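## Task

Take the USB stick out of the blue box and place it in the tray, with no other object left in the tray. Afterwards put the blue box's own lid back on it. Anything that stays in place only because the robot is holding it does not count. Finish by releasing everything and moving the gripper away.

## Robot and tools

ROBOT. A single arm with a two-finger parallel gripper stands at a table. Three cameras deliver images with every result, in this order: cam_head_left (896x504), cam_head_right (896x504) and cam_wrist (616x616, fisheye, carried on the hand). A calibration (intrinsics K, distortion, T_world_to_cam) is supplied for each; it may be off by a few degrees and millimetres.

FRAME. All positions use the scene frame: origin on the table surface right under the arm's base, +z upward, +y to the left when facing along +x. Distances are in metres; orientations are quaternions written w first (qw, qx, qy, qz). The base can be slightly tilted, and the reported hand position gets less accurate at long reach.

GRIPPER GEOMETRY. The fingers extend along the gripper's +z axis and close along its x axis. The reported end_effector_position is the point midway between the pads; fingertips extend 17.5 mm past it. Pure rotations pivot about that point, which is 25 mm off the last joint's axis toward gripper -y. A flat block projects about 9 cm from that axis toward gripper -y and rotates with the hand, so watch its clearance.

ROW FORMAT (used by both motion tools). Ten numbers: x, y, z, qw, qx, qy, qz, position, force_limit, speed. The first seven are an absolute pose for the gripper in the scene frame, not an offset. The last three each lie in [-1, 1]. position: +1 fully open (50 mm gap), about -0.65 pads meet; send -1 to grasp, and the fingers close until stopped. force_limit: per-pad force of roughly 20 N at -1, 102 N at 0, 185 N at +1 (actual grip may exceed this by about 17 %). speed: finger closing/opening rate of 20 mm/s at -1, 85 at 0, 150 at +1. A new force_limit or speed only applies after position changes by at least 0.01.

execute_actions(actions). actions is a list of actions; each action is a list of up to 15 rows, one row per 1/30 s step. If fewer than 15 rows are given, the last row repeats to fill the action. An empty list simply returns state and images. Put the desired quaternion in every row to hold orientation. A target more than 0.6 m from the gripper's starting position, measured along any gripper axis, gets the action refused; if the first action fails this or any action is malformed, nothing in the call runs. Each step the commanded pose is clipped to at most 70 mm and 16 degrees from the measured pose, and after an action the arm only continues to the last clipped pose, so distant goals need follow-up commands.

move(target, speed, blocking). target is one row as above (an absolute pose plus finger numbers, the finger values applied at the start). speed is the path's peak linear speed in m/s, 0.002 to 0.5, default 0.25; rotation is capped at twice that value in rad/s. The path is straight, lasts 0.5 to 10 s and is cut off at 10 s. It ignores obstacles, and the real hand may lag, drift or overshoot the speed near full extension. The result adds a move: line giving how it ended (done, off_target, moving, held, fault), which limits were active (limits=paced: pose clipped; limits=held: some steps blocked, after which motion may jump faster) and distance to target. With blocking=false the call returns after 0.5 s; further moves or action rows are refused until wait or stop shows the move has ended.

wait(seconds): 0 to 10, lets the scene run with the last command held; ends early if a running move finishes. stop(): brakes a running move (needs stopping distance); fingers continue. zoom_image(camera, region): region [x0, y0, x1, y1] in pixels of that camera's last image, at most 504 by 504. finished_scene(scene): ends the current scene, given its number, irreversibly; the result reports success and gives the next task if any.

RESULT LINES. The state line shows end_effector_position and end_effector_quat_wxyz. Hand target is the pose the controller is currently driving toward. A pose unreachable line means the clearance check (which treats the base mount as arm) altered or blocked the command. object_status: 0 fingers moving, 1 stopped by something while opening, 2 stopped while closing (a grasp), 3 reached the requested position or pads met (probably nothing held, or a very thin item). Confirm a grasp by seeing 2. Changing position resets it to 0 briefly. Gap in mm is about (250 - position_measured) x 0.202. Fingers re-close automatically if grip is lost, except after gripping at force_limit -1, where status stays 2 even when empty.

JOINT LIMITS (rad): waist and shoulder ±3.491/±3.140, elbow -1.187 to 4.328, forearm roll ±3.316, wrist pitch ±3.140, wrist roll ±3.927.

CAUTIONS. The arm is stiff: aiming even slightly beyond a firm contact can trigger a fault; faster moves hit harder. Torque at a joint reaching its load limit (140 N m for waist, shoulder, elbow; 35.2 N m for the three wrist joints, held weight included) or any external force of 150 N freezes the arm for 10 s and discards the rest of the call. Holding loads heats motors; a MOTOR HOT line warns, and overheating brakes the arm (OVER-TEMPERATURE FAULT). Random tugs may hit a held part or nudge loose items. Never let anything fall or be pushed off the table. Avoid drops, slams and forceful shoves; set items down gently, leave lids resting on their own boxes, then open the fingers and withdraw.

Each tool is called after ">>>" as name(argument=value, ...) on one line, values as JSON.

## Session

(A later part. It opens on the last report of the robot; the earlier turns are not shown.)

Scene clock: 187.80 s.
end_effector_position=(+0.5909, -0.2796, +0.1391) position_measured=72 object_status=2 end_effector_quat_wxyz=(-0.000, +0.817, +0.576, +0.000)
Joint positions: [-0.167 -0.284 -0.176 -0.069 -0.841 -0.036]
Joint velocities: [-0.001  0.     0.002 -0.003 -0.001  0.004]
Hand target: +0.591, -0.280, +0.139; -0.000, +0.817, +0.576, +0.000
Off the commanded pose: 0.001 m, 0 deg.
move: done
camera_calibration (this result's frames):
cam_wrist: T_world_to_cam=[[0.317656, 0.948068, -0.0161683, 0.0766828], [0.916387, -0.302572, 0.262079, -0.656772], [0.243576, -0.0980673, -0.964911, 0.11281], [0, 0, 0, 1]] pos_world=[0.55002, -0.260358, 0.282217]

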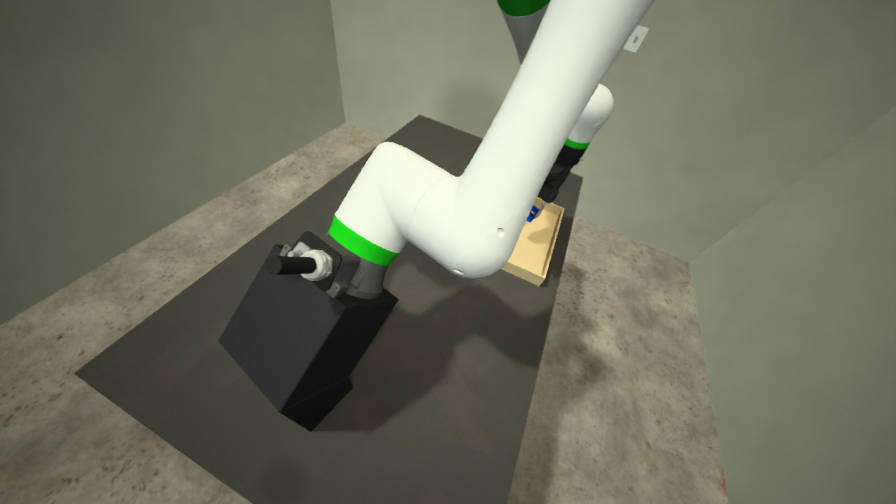

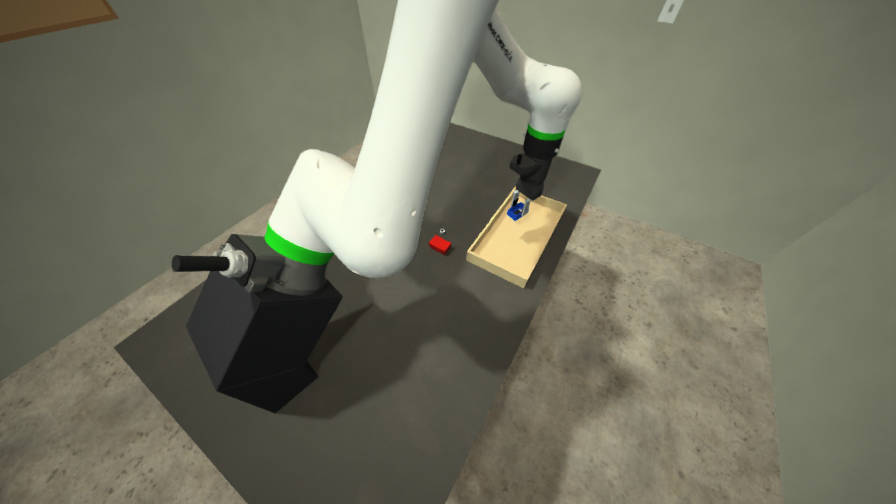

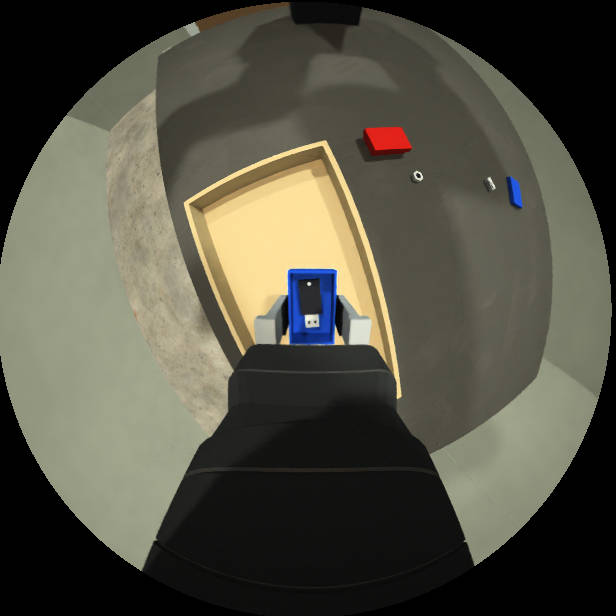

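>>> move(target=[0.59, -0.28, 0.13, -0.6887, 0.4388, 0.3101, -0.4868, -1, -0.5, 0], speed=0.4)

Scene clock: 212.27 s.
end_effector_position=(+0.5886, -0.2796, +0.1311) position_measured=72 object_status=2 end_effector_quat_wxyz=(+0.481, -0.426, -0.567, +0.516)
Joint positions: [ 0.017  1.084  1.405  0.598 -2.563  0.537]
Joint velocities: [-0.     0.001  0.    -0.    -0.    -0.   ]
Hand target: +0.588, -0.280, +0.131; +0.481, -0.426, -0.567, +0.516
Off the commanded pose: 0.002 m, 38 deg.
FORCE FAULT: contact force on the arm reached its limit, and the arm stopped for 10 seconds. The contact can be on any part of the arm, not only on its tool. That time counts as 20 of the actions that you can send in this scene. The arm's remaining commands of this call were not run. The arm holds still and accepts commands again. Move the arm away from the contact; if what it grips holds it there, let go first. Pushing or pulling that hard again can fault the arm again.
elbow stopped short: the move would have taken joint 3 (elbow) straighter than the controller allows; a more bent joint 3 avoids this.
move: fault; limits=paced
camera_calibration (this result's frames):
cam_wrist: T_world_to_cam=[[-0.191279, 0.973486, 0.125447, 0.365398], [0.241783, 0.1706, -0.955215, 0.0363869], [-0.95129, -0.152382, -0.268005, 0.702373], [0, 0, 0, 1]] pos_world=[0.729256, -0.254888, 0.177159]

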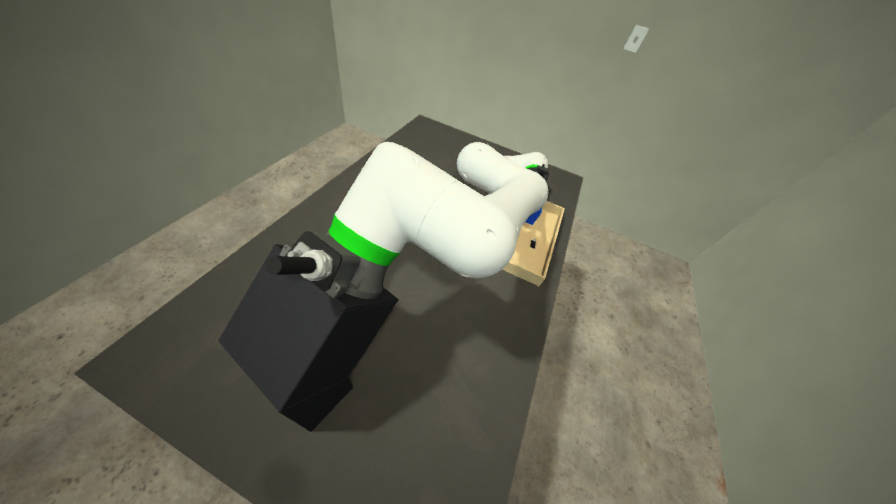

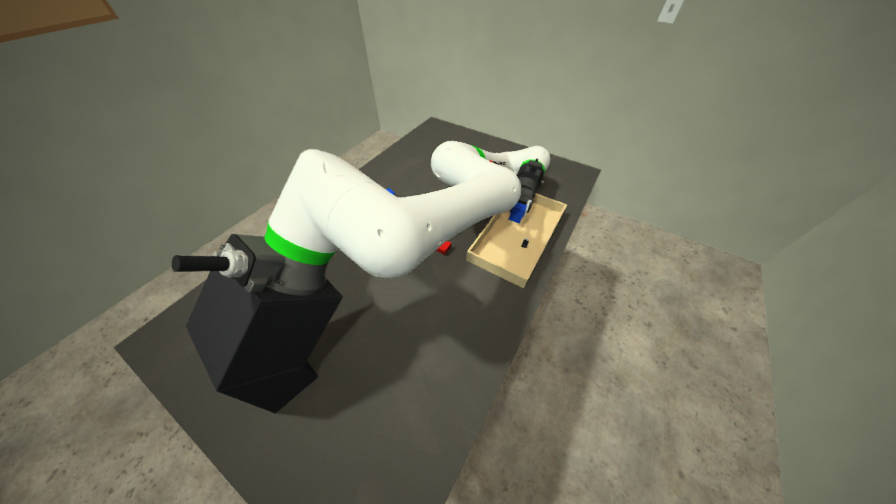

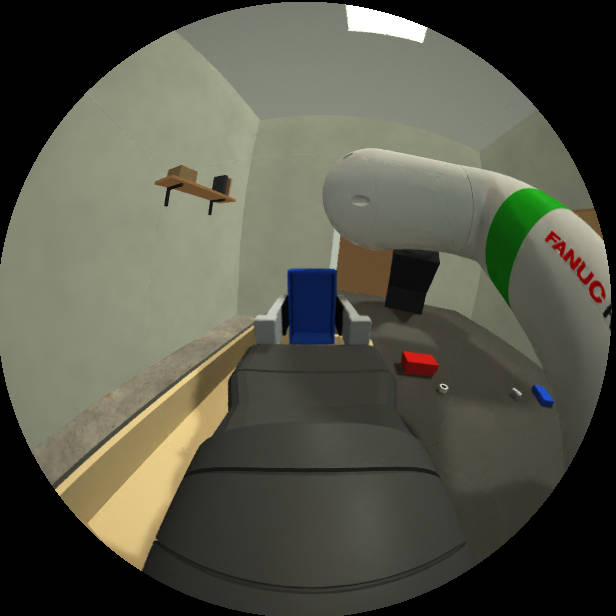

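The stick is in the tray. Rotate back upright.

>>> move(target=[0.59, -0.28, 0.16, 0, 0.8166, 0.5772, 0, -1, -0.5, 0], speed=0.3)

Scene clock: 218.03 s.
end_effector_position=(+0.5892, -0.2797, +0.1599) position_measured=72 object_status=2 end_effector_quat_wxyz=(+0.000, +0.817, +0.577, -0.000)
Joint positions: [-0.171 -0.32  -0.172 -0.071 -0.881 -0.033]
Joint velocities: [ 0.002 -0.001 -0.001  0.    -0.    -0.001]
Hand target: +0.589, -0.280, +0.160; +0.000, +0.817, +0.577, +0.000
Off the commanded pose: 0.001 m, 0 deg.
elbow stopped short: the move would have taken joint 3 (elbow) straighter than the controller allows; a more bent joint 3 avoids this.
move: done; limits=paced
camera_calibration (this result's frames):
cam_wrist: T_world_to_cam=[[0.316737, 0.948365, -0.01677, 0.0784159], [0.916699, -0.301525, 0.262194, -0.660653], [0.243599, -0.0984196, -0.96487, 0.133136], [0, 0, 0, 1]] pos_world=[0.548351, -0.260467, 0.302993]

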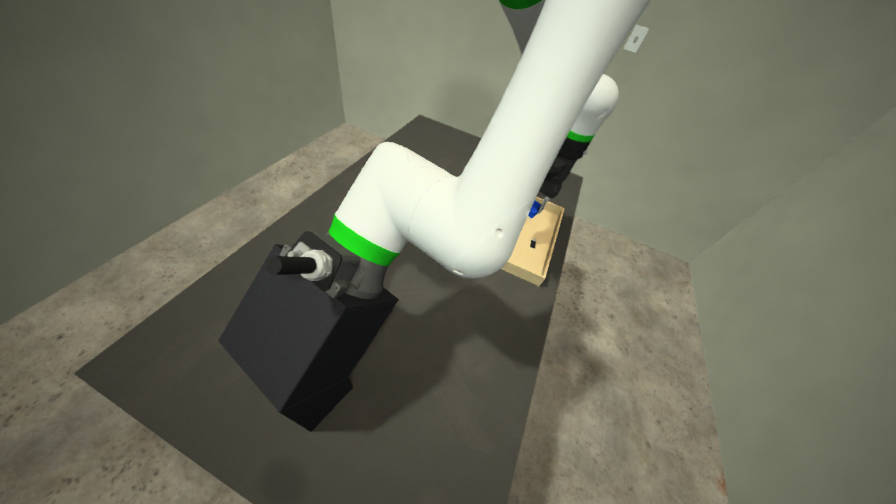

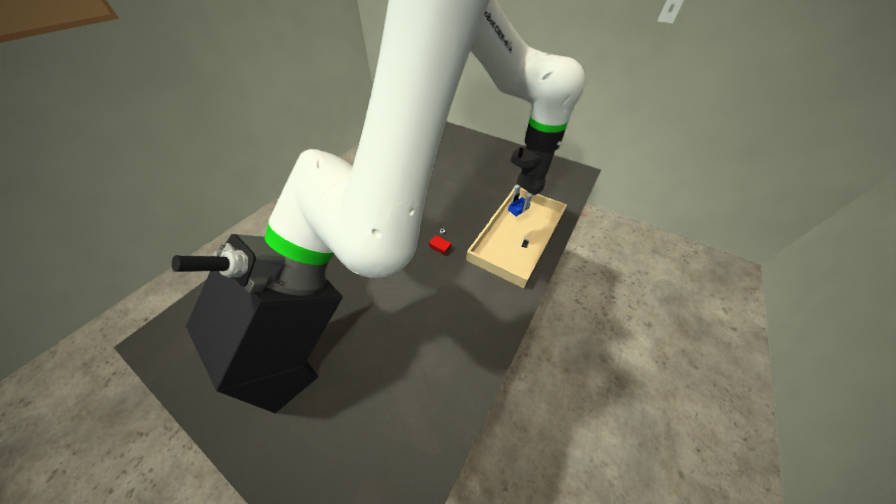

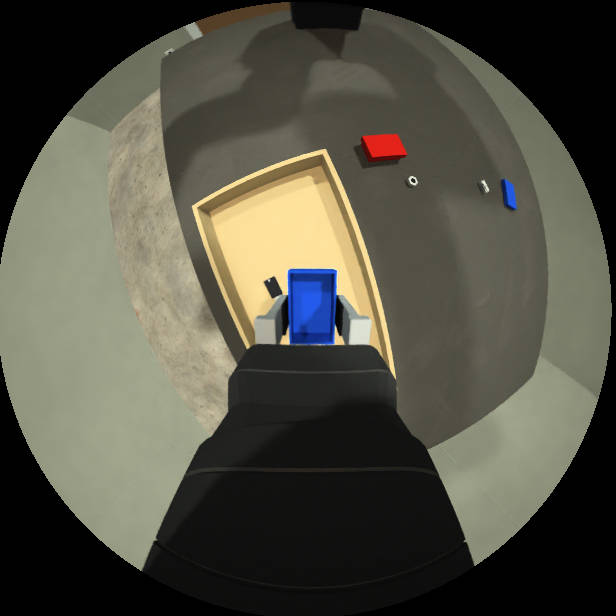

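Box empty and still held. Put it back at its original spot, then fetch the lid.

>>> move(target=[0.44, 0.074, 0.08, 0, 0.8166, 0.5772, 0, -1, -0.5, 0], speed=0.3)

>>> move(target=[0.44, 0.074, 0.031, 0, 0.8166, 0.5772, 0, -1, -0.5, 0], speed=0.1)

>>> execute_actions(actions=[[[0.44, 0.074, 0.031, 0, 0.8166, 0.5772, 0, 1, -0.5, 0.5]], [[0.44, 0.074, 0.07, 0, 0.8166, 0.5772, 0, 1, -0.5, 0.5]]])

>>> move(target=[0.52, 0.24, 0.06, 0, 0.8166, 0.5772, 0, 1, -0.5, 0], speed=0.3)

Scene clock: 229.00 s.
end_effector_position=(+0.4389, +0.0737, +0.0811) position_measured=72 object_status=2 end_effector_quat_wxyz=(-0.000, +0.816, +0.578, -0.000)
Joint positions: [ 0.818 -0.431 -1.03   1.107 -0.722 -1.823]
Joint velocities: [ 0.001 -0.    -0.001  0.     0.    -0.001]
Hand target: +0.439, +0.074, +0.081; -0.000, +0.816, +0.578, -0.000
Off the commanded pose: 0.002 m, 0 deg.
move: done
camera_calibration (this result's frames):
cam_wrist: T_world_to_cam=[[0.313458, 0.949453, -0.0168383, -0.209134], [0.917901, -0.298402, 0.261559, -0.396342], [0.243314, -0.0974437, -0.965041, 0.12856], [0, 0, 0, 1]] pos_world=[0.398077, 0.0928207, 0.224211]

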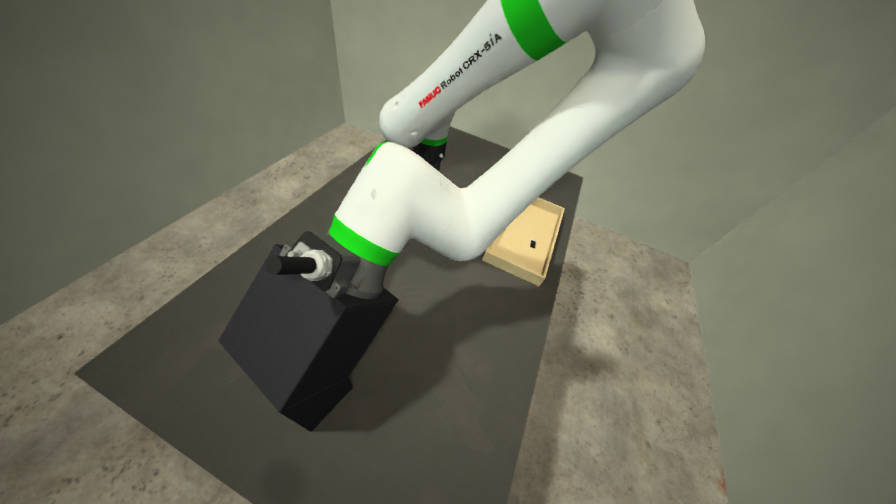

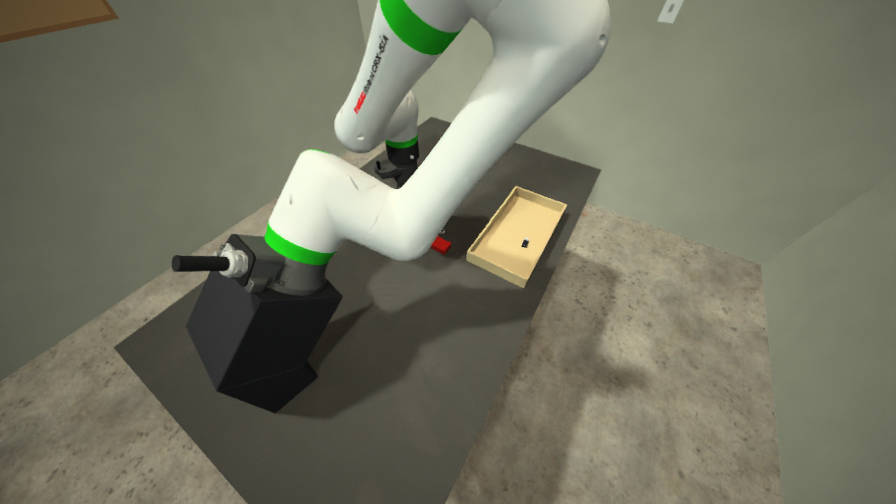

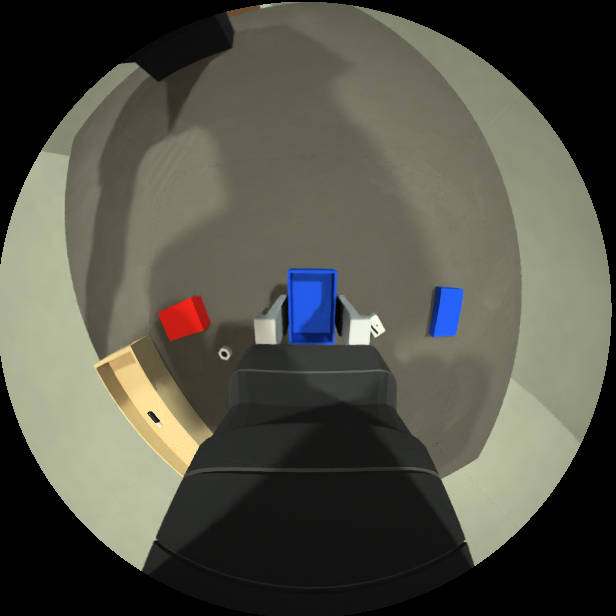

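Scene clock: 229.87 s.
end_effector_position=(+0.4398, +0.0742, +0.0312) position_measured=72 object_status=2 end_effector_quat_wxyz=(-0.000, +0.817, +0.577, -0.000)
Joint positions: [ 0.599 -0.287 -1.037  1.365 -0.51  -1.973]
Joint velocities: [-0.002 -0.    -0.002  0.006  0.002 -0.005]
Hand target: +0.440, +0.074, +0.031; -0.000, +0.817, +0.577, -0.000
Off the commanded pose: 0.000 m, 0 deg.
move: done
camera_calibration (this result's frames):
cam_wrist: T_world_to_cam=[[0.315848, 0.948669, -0.0163218, -0.211725], [0.917154, -0.300858, 0.261368, -0.383448], [0.243041, -0.0975221, -0.965101, 0.0803975], [0, 0, 0, 1]] pos_world=[0.399014, 0.0933336, 0.174357]

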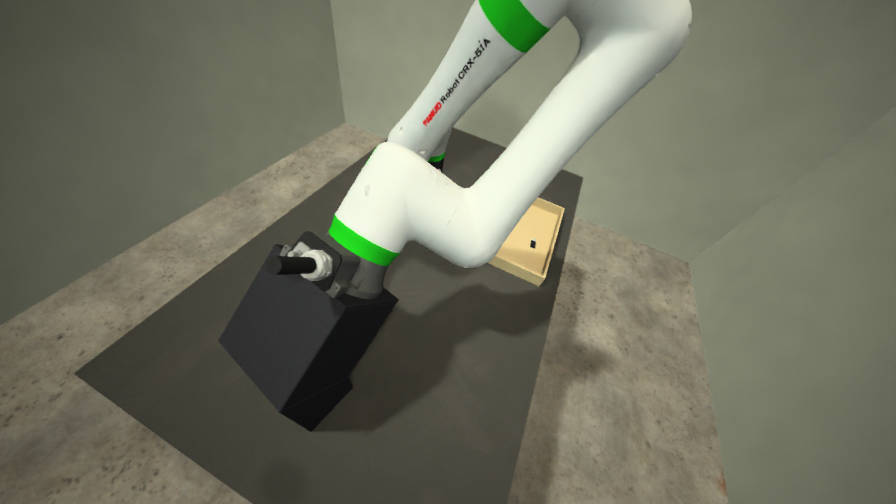

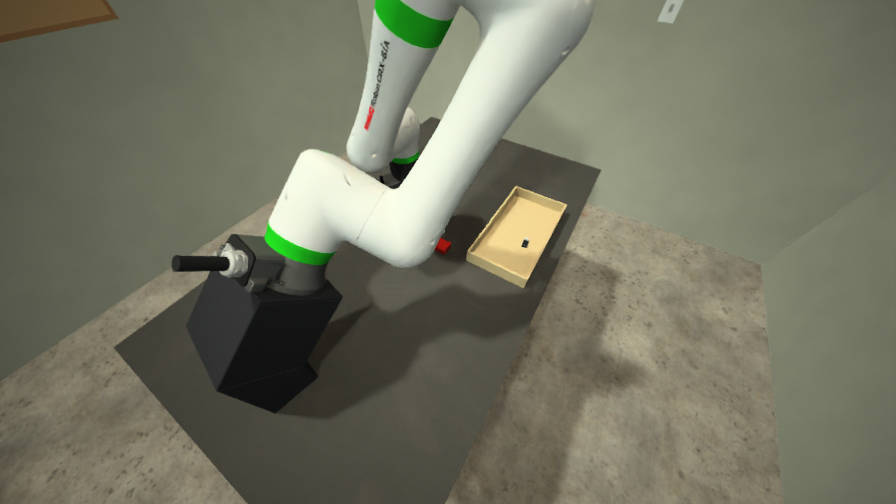

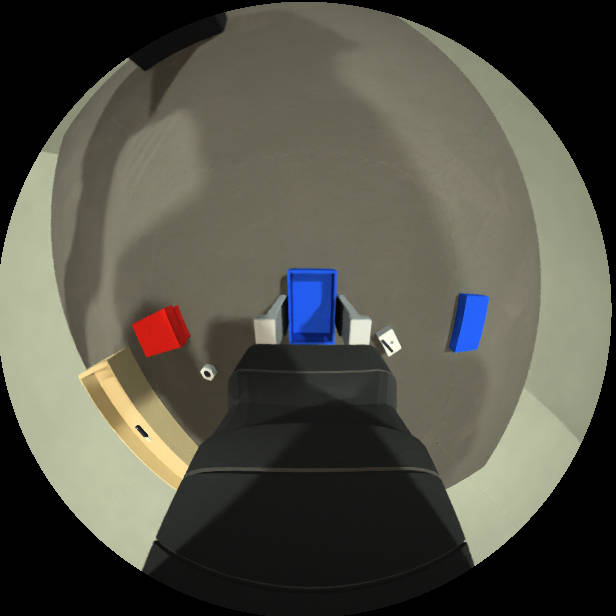

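Scene clock: 230.87 s.
end_effector_position=(+0.4402, +0.0739, +0.0699) position_measured=3 object_status=3 end_effector_quat_wxyz=(+0.000, +0.817, +0.577, +0.000)
Joint positions: [ 0.77  -0.399 -1.032  1.154 -0.671 -1.848]
Joint velocities: [ 0.009  0.005  0.014 -0.028 -0.019  0.023]
Hand target: +0.440, +0.074, +0.070; +0.000, +0.817, +0.577, +0.000
Off the commanded pose: 0.000 m, 0 deg.
camera_calibration (this result's frames):
cam_wrist: T_world_to_cam=[[0.315256, 0.948865, -0.0164232, -0.210618], [0.916956, -0.300104, 0.262925, -0.394082], [0.244552, -0.097948, -0.964676, 0.116931], [0, 0, 0, 1]] pos_world=[0.399159, 0.0930361, 0.212956]

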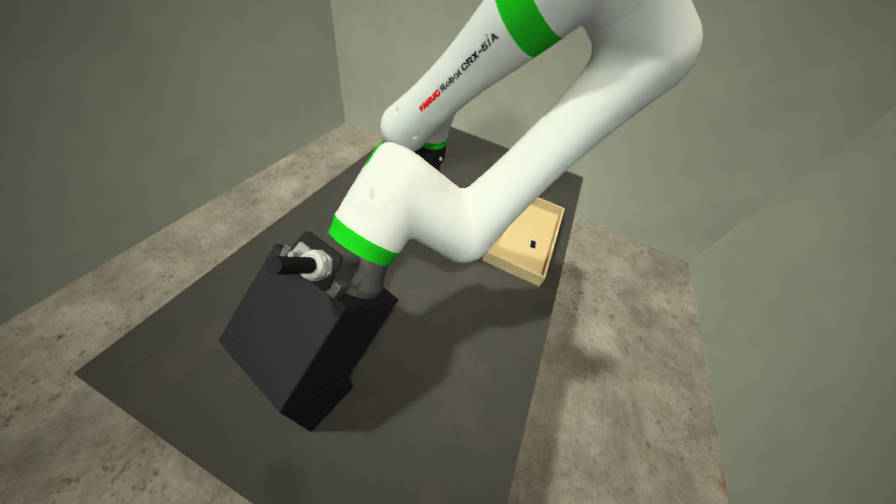

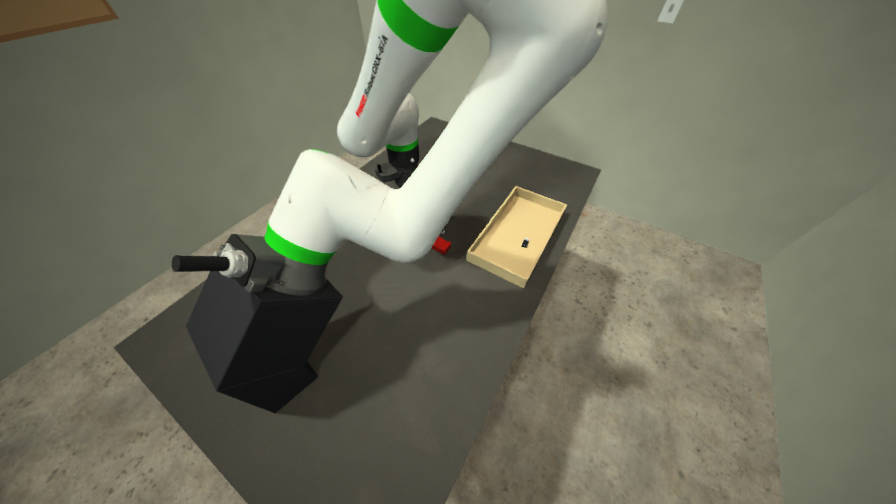

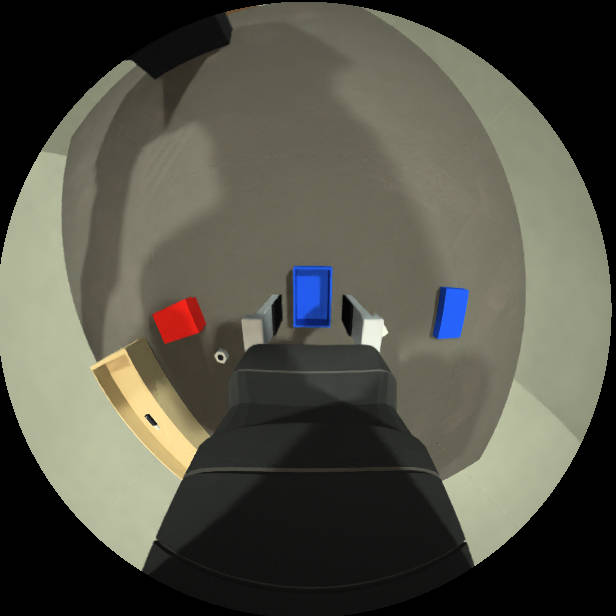

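Scene clock: 231.97 s.
end_effector_position=(+0.5198, +0.2400, +0.0603) position_measured=3 object_status=3 end_effector_quat_wxyz=(+0.000, +0.816, +0.577, +0.000)
Joint positions: [ 0.994  0.004 -0.642  1.113 -0.829 -1.975]
Joint velocities: [-0.001  0.001  0.     0.    -0.     0.001]
Hand target: +0.520, +0.240, +0.060; +0.000, +0.817, +0.577, +0.000
Off the commanded pose: 0.000 m, 0 deg.
move: done
camera_calibration (this result's frames):
cam_wrist: T_world_to_cam=[[0.3151, 0.94891, -0.0167724, -0.393445], [0.917146, -0.299913, 0.262479, -0.41481], [0.244039, -0.0980899, -0.964792, 0.104771], [0, 0, 0, 1]] pos_world=[0.478848, 0.259214, 0.203362]

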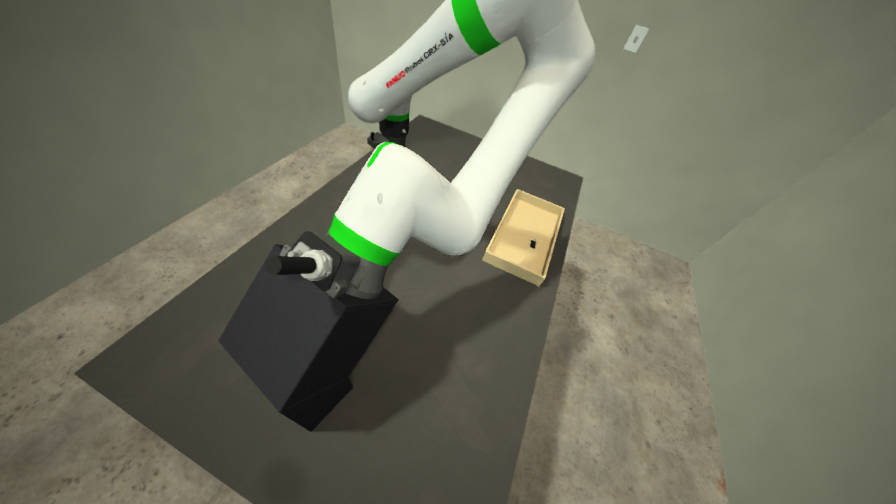

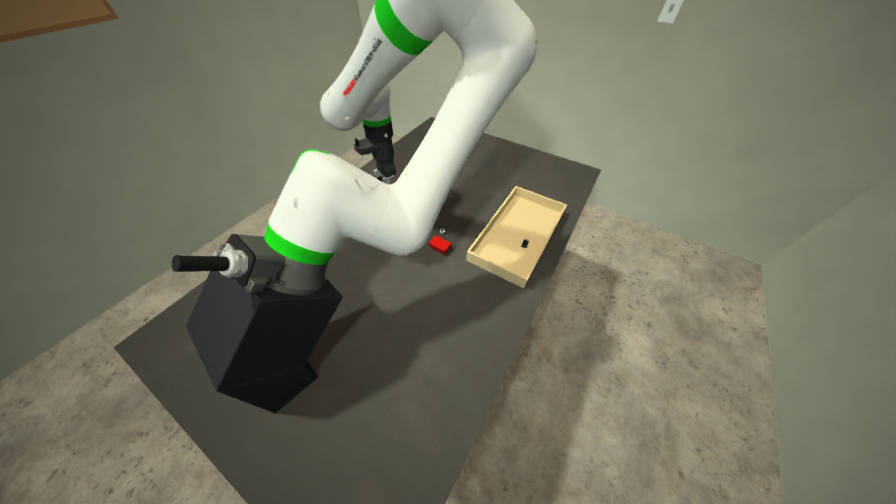

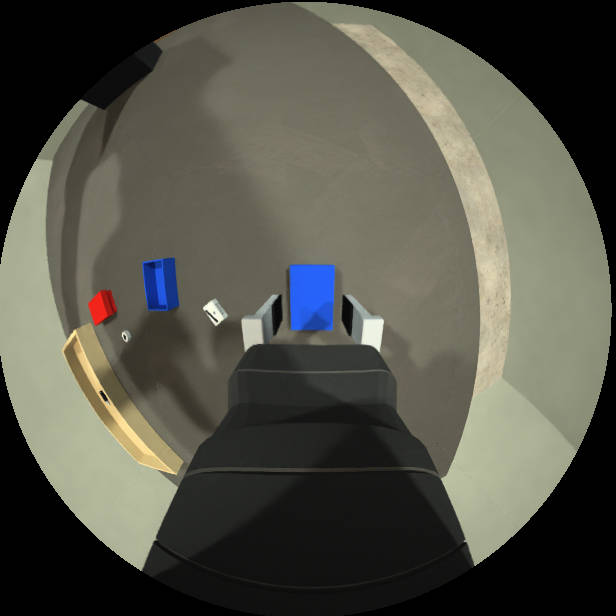

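>>> execute_actions(actions=[[[0.52, 0.24, 0.035, 0, 0.8166, 0.5772, 0, 1, -0.5, 0]], [[0.52, 0.24, 0.021, 0, 0.8166, 0.5772, 0, 1, -0.5, 0]], [[0.52, 0.24, 0.021, 0, 0.8166, 0.5772, 0, -1, -0.5, 0]], [[0.52, 0.24, 0.07, 0, 0.8166, 0.5772, 0, -1, -0.5, 0]]])

>>> move(target=[0.44, 0.074, 0.07, 0, 0.8166, 0.5772, 0, -1, -0.5, 0], speed=0.25)

>>> move(target=[0.44, 0.074, 0.044, 0, 0.8166, 0.5772, 0, -1, -0.5, 0], speed=0.06)

Scene clock: 244.80 s.
end_effector_position=(+0.5200, +0.2399, +0.0698) position_measured=49 object_status=2 end_effector_quat_wxyz=(+0.000, +0.817, +0.577, +0.000)
Joint positions: [ 1.014 -0.012 -0.64   1.092 -0.852 -1.963]
Joint velocities: [ 0.001 -0.001  0.001 -0.    -0.001 -0.001]
Hand target: +0.520, +0.240, +0.070; +0.000, +0.817, +0.577, +0.000
Off the commanded pose: 0.000 m, 0 deg.
camera_calibration (this result's frames):
cam_wrist: T_world_to_cam=[[0.315203, 0.948876, -0.016789, -0.393291], [0.91715, -0.300022, 0.262341, -0.41757], [0.243892, -0.0980886, -0.964829, 0.114013], [0, 0, 0, 1]] pos_world=[0.479133, 0.259088, 0.212946]

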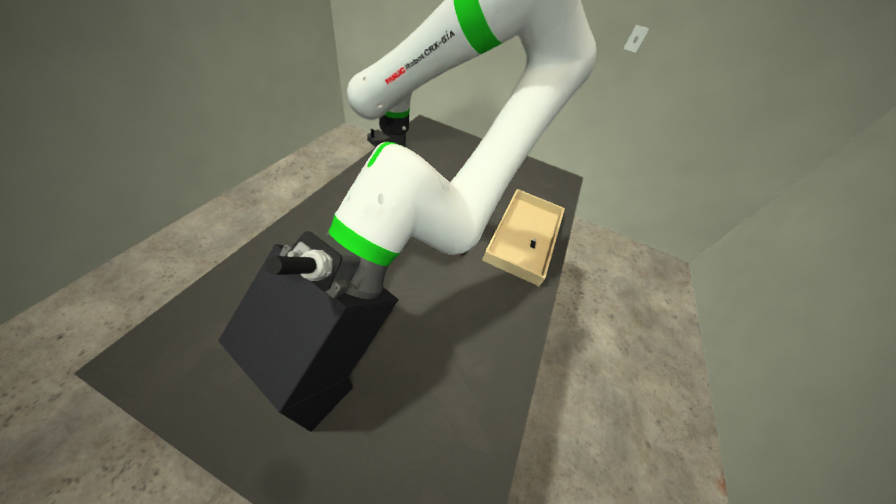

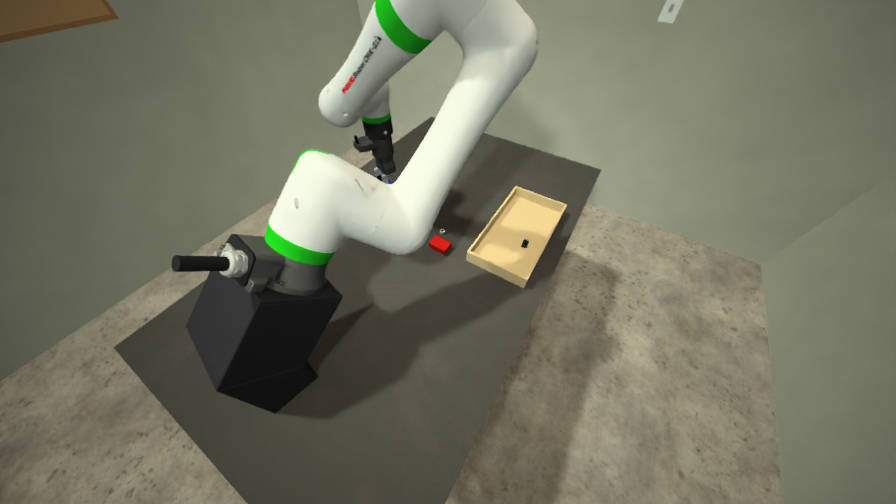

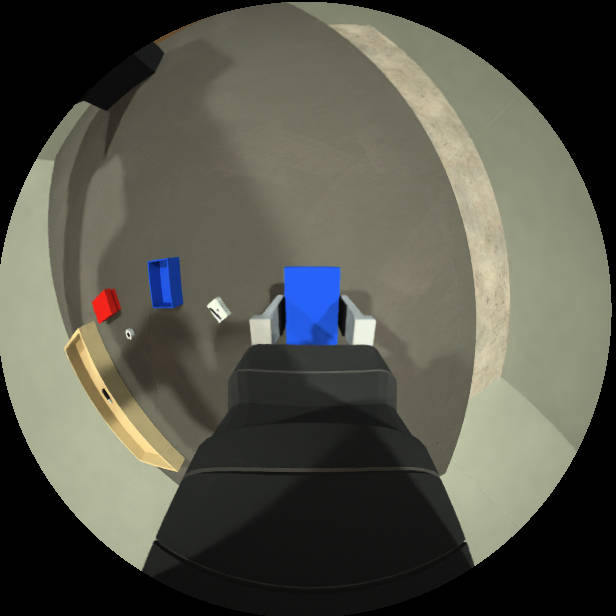

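Scene clock: 245.97 s.
end_effector_position=(+0.4402, +0.0741, +0.0698) position_measured=49 object_status=2 end_effector_quat_wxyz=(-0.000, +0.817, +0.577, -0.000)
Joint positions: [ 0.77  -0.398 -1.031  1.151 -0.671 -1.847]
Joint velocities: [-0.001 -0.001 -0.    -0.    -0.     0.001]
Hand target: +0.440, +0.074, +0.070; -0.000, +0.817, +0.577, -0.000
Off the commanded pose: 0.000 m, 0 deg.
move: done
camera_calibration (this result's frames):
cam_wrist: T_world_to_cam=[[0.315722, 0.948712, -0.0162644, -0.211039], [0.91715, -0.300735, 0.261525, -0.393949], [0.24322, -0.0974861, -0.96506, 0.117455], [0, 0, 0, 1]] pos_world=[0.399372, 0.0931917, 0.212946]

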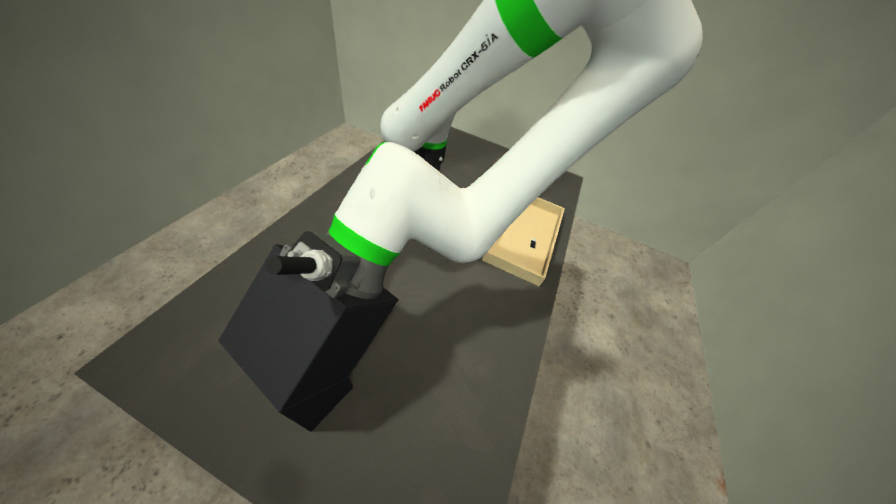

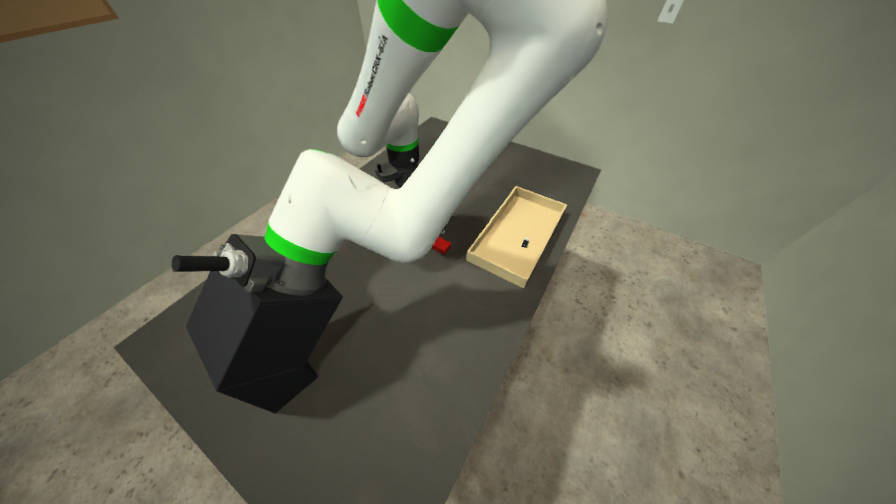

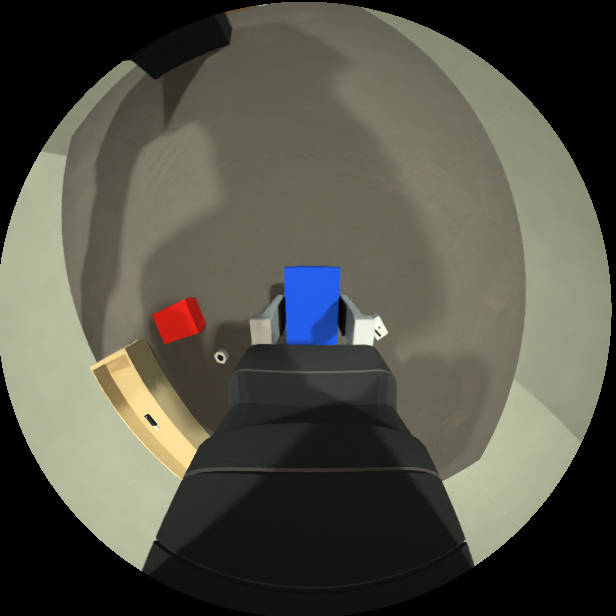

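Scene clock: 246.73 s.
end_effector_position=(+0.4399, +0.0741, +0.0441) position_measured=49 object_status=2 end_effector_quat_wxyz=(-0.000, +0.817, +0.577, -0.000)
Joint positions: [ 0.659 -0.325 -1.037  1.283 -0.562 -1.923]
Joint velocities: [ 0.001  0.    -0.     0.001  0.001  0.   ]
Hand target: +0.440, +0.074, +0.044; -0.000, +0.817, +0.577, -0.000
Off the commanded pose: 0.000 m, 0 deg.
move: done
camera_calibration (this result's frames):
cam_wrist: T_world_to_cam=[[0.315627, 0.94874, -0.01646, -0.211333], [0.917155, -0.300579, 0.261684, -0.38695], [0.243323, -0.0976911, -0.965013, 0.0927042], [0, 0, 0, 1]] pos_world=[0.399038, 0.0932473, 0.187241]

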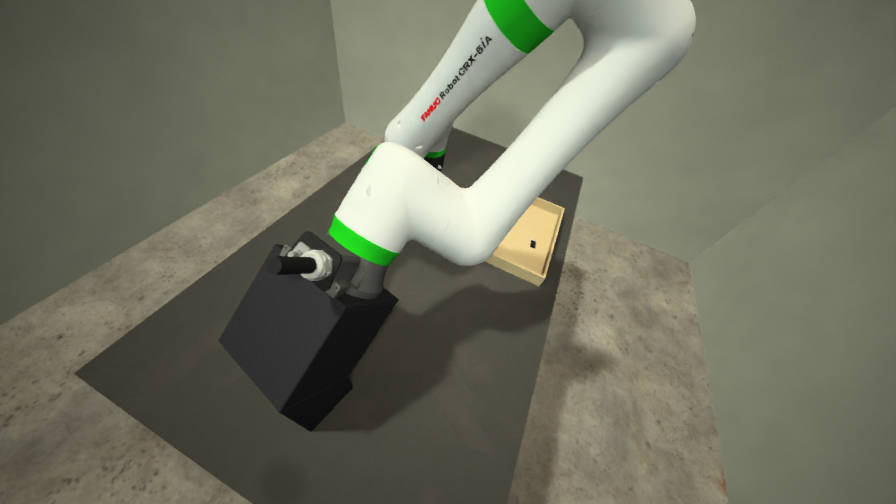

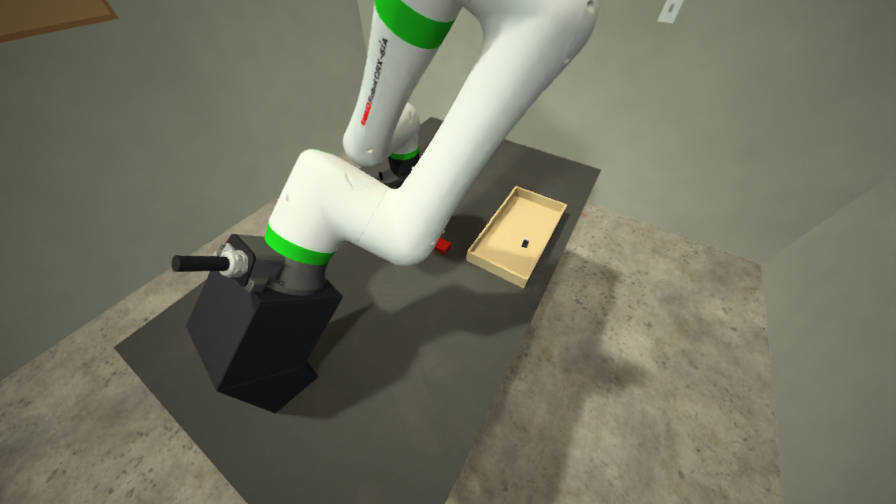

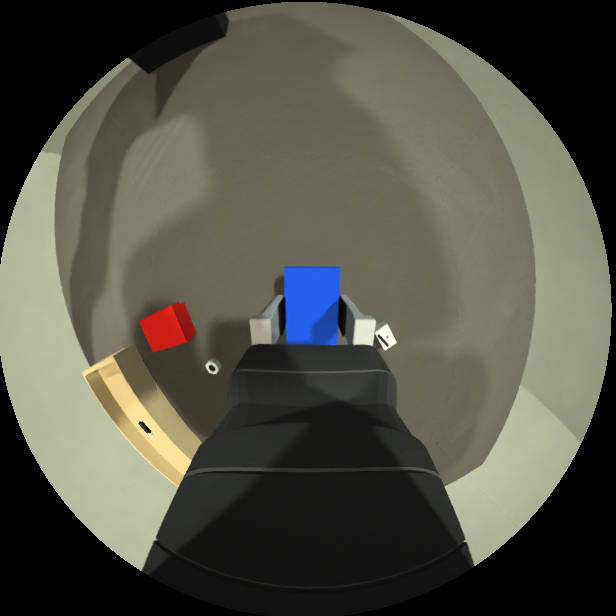

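>>> execute_actions(actions=[])

Scene clock: 255.43 s.
end_effector_position=(+0.4398, +0.0741, +0.0441) position_measured=49 object_status=2 end_effector_quat_wxyz=(-0.000, +0.817, +0.577, -0.000)
Joint positions: [ 0.659 -0.325 -1.037  1.283 -0.562 -1.923]
Joint velocities: [-0.001  0.     0.    -0.001  0.001 -0.001]
Hand target: +0.440, +0.074, +0.044; -0.000, +0.817, +0.577, -0.000
Off the commanded pose: 0.000 m, 0 deg.
camera_calibration (this result's frames):
cam_wrist: T_world_to_cam=[[0.31562, 0.948742, -0.0164799, -0.211322], [0.917163, -0.30057, 0.261666, -0.386938], [0.243301, -0.097702, -0.965018, 0.0927044], [0, 0, 0, 1]] pos_world=[0.399028, 0.0932458, 0.187227]

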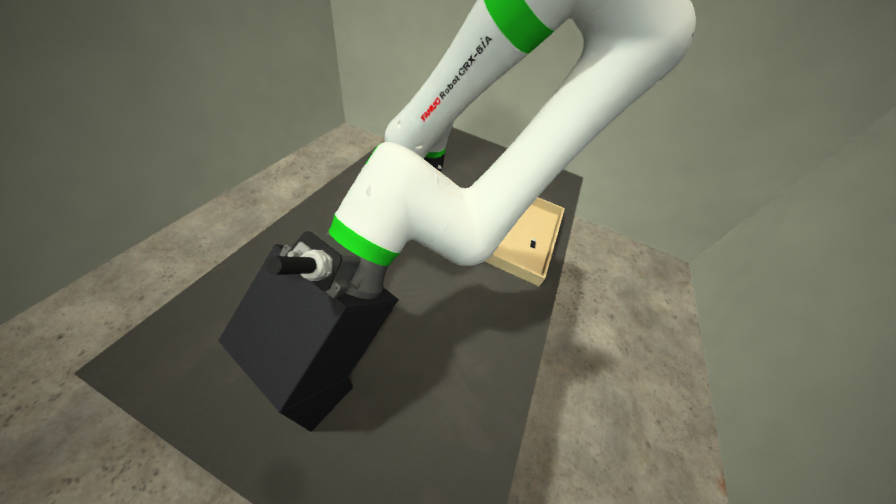

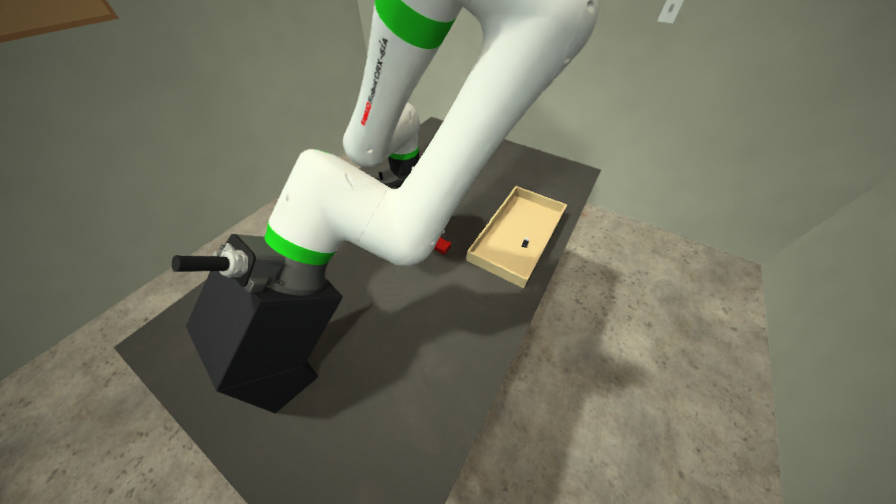

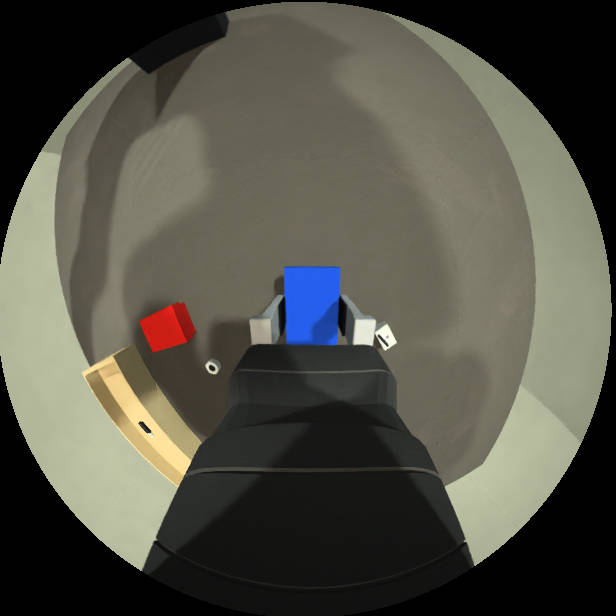

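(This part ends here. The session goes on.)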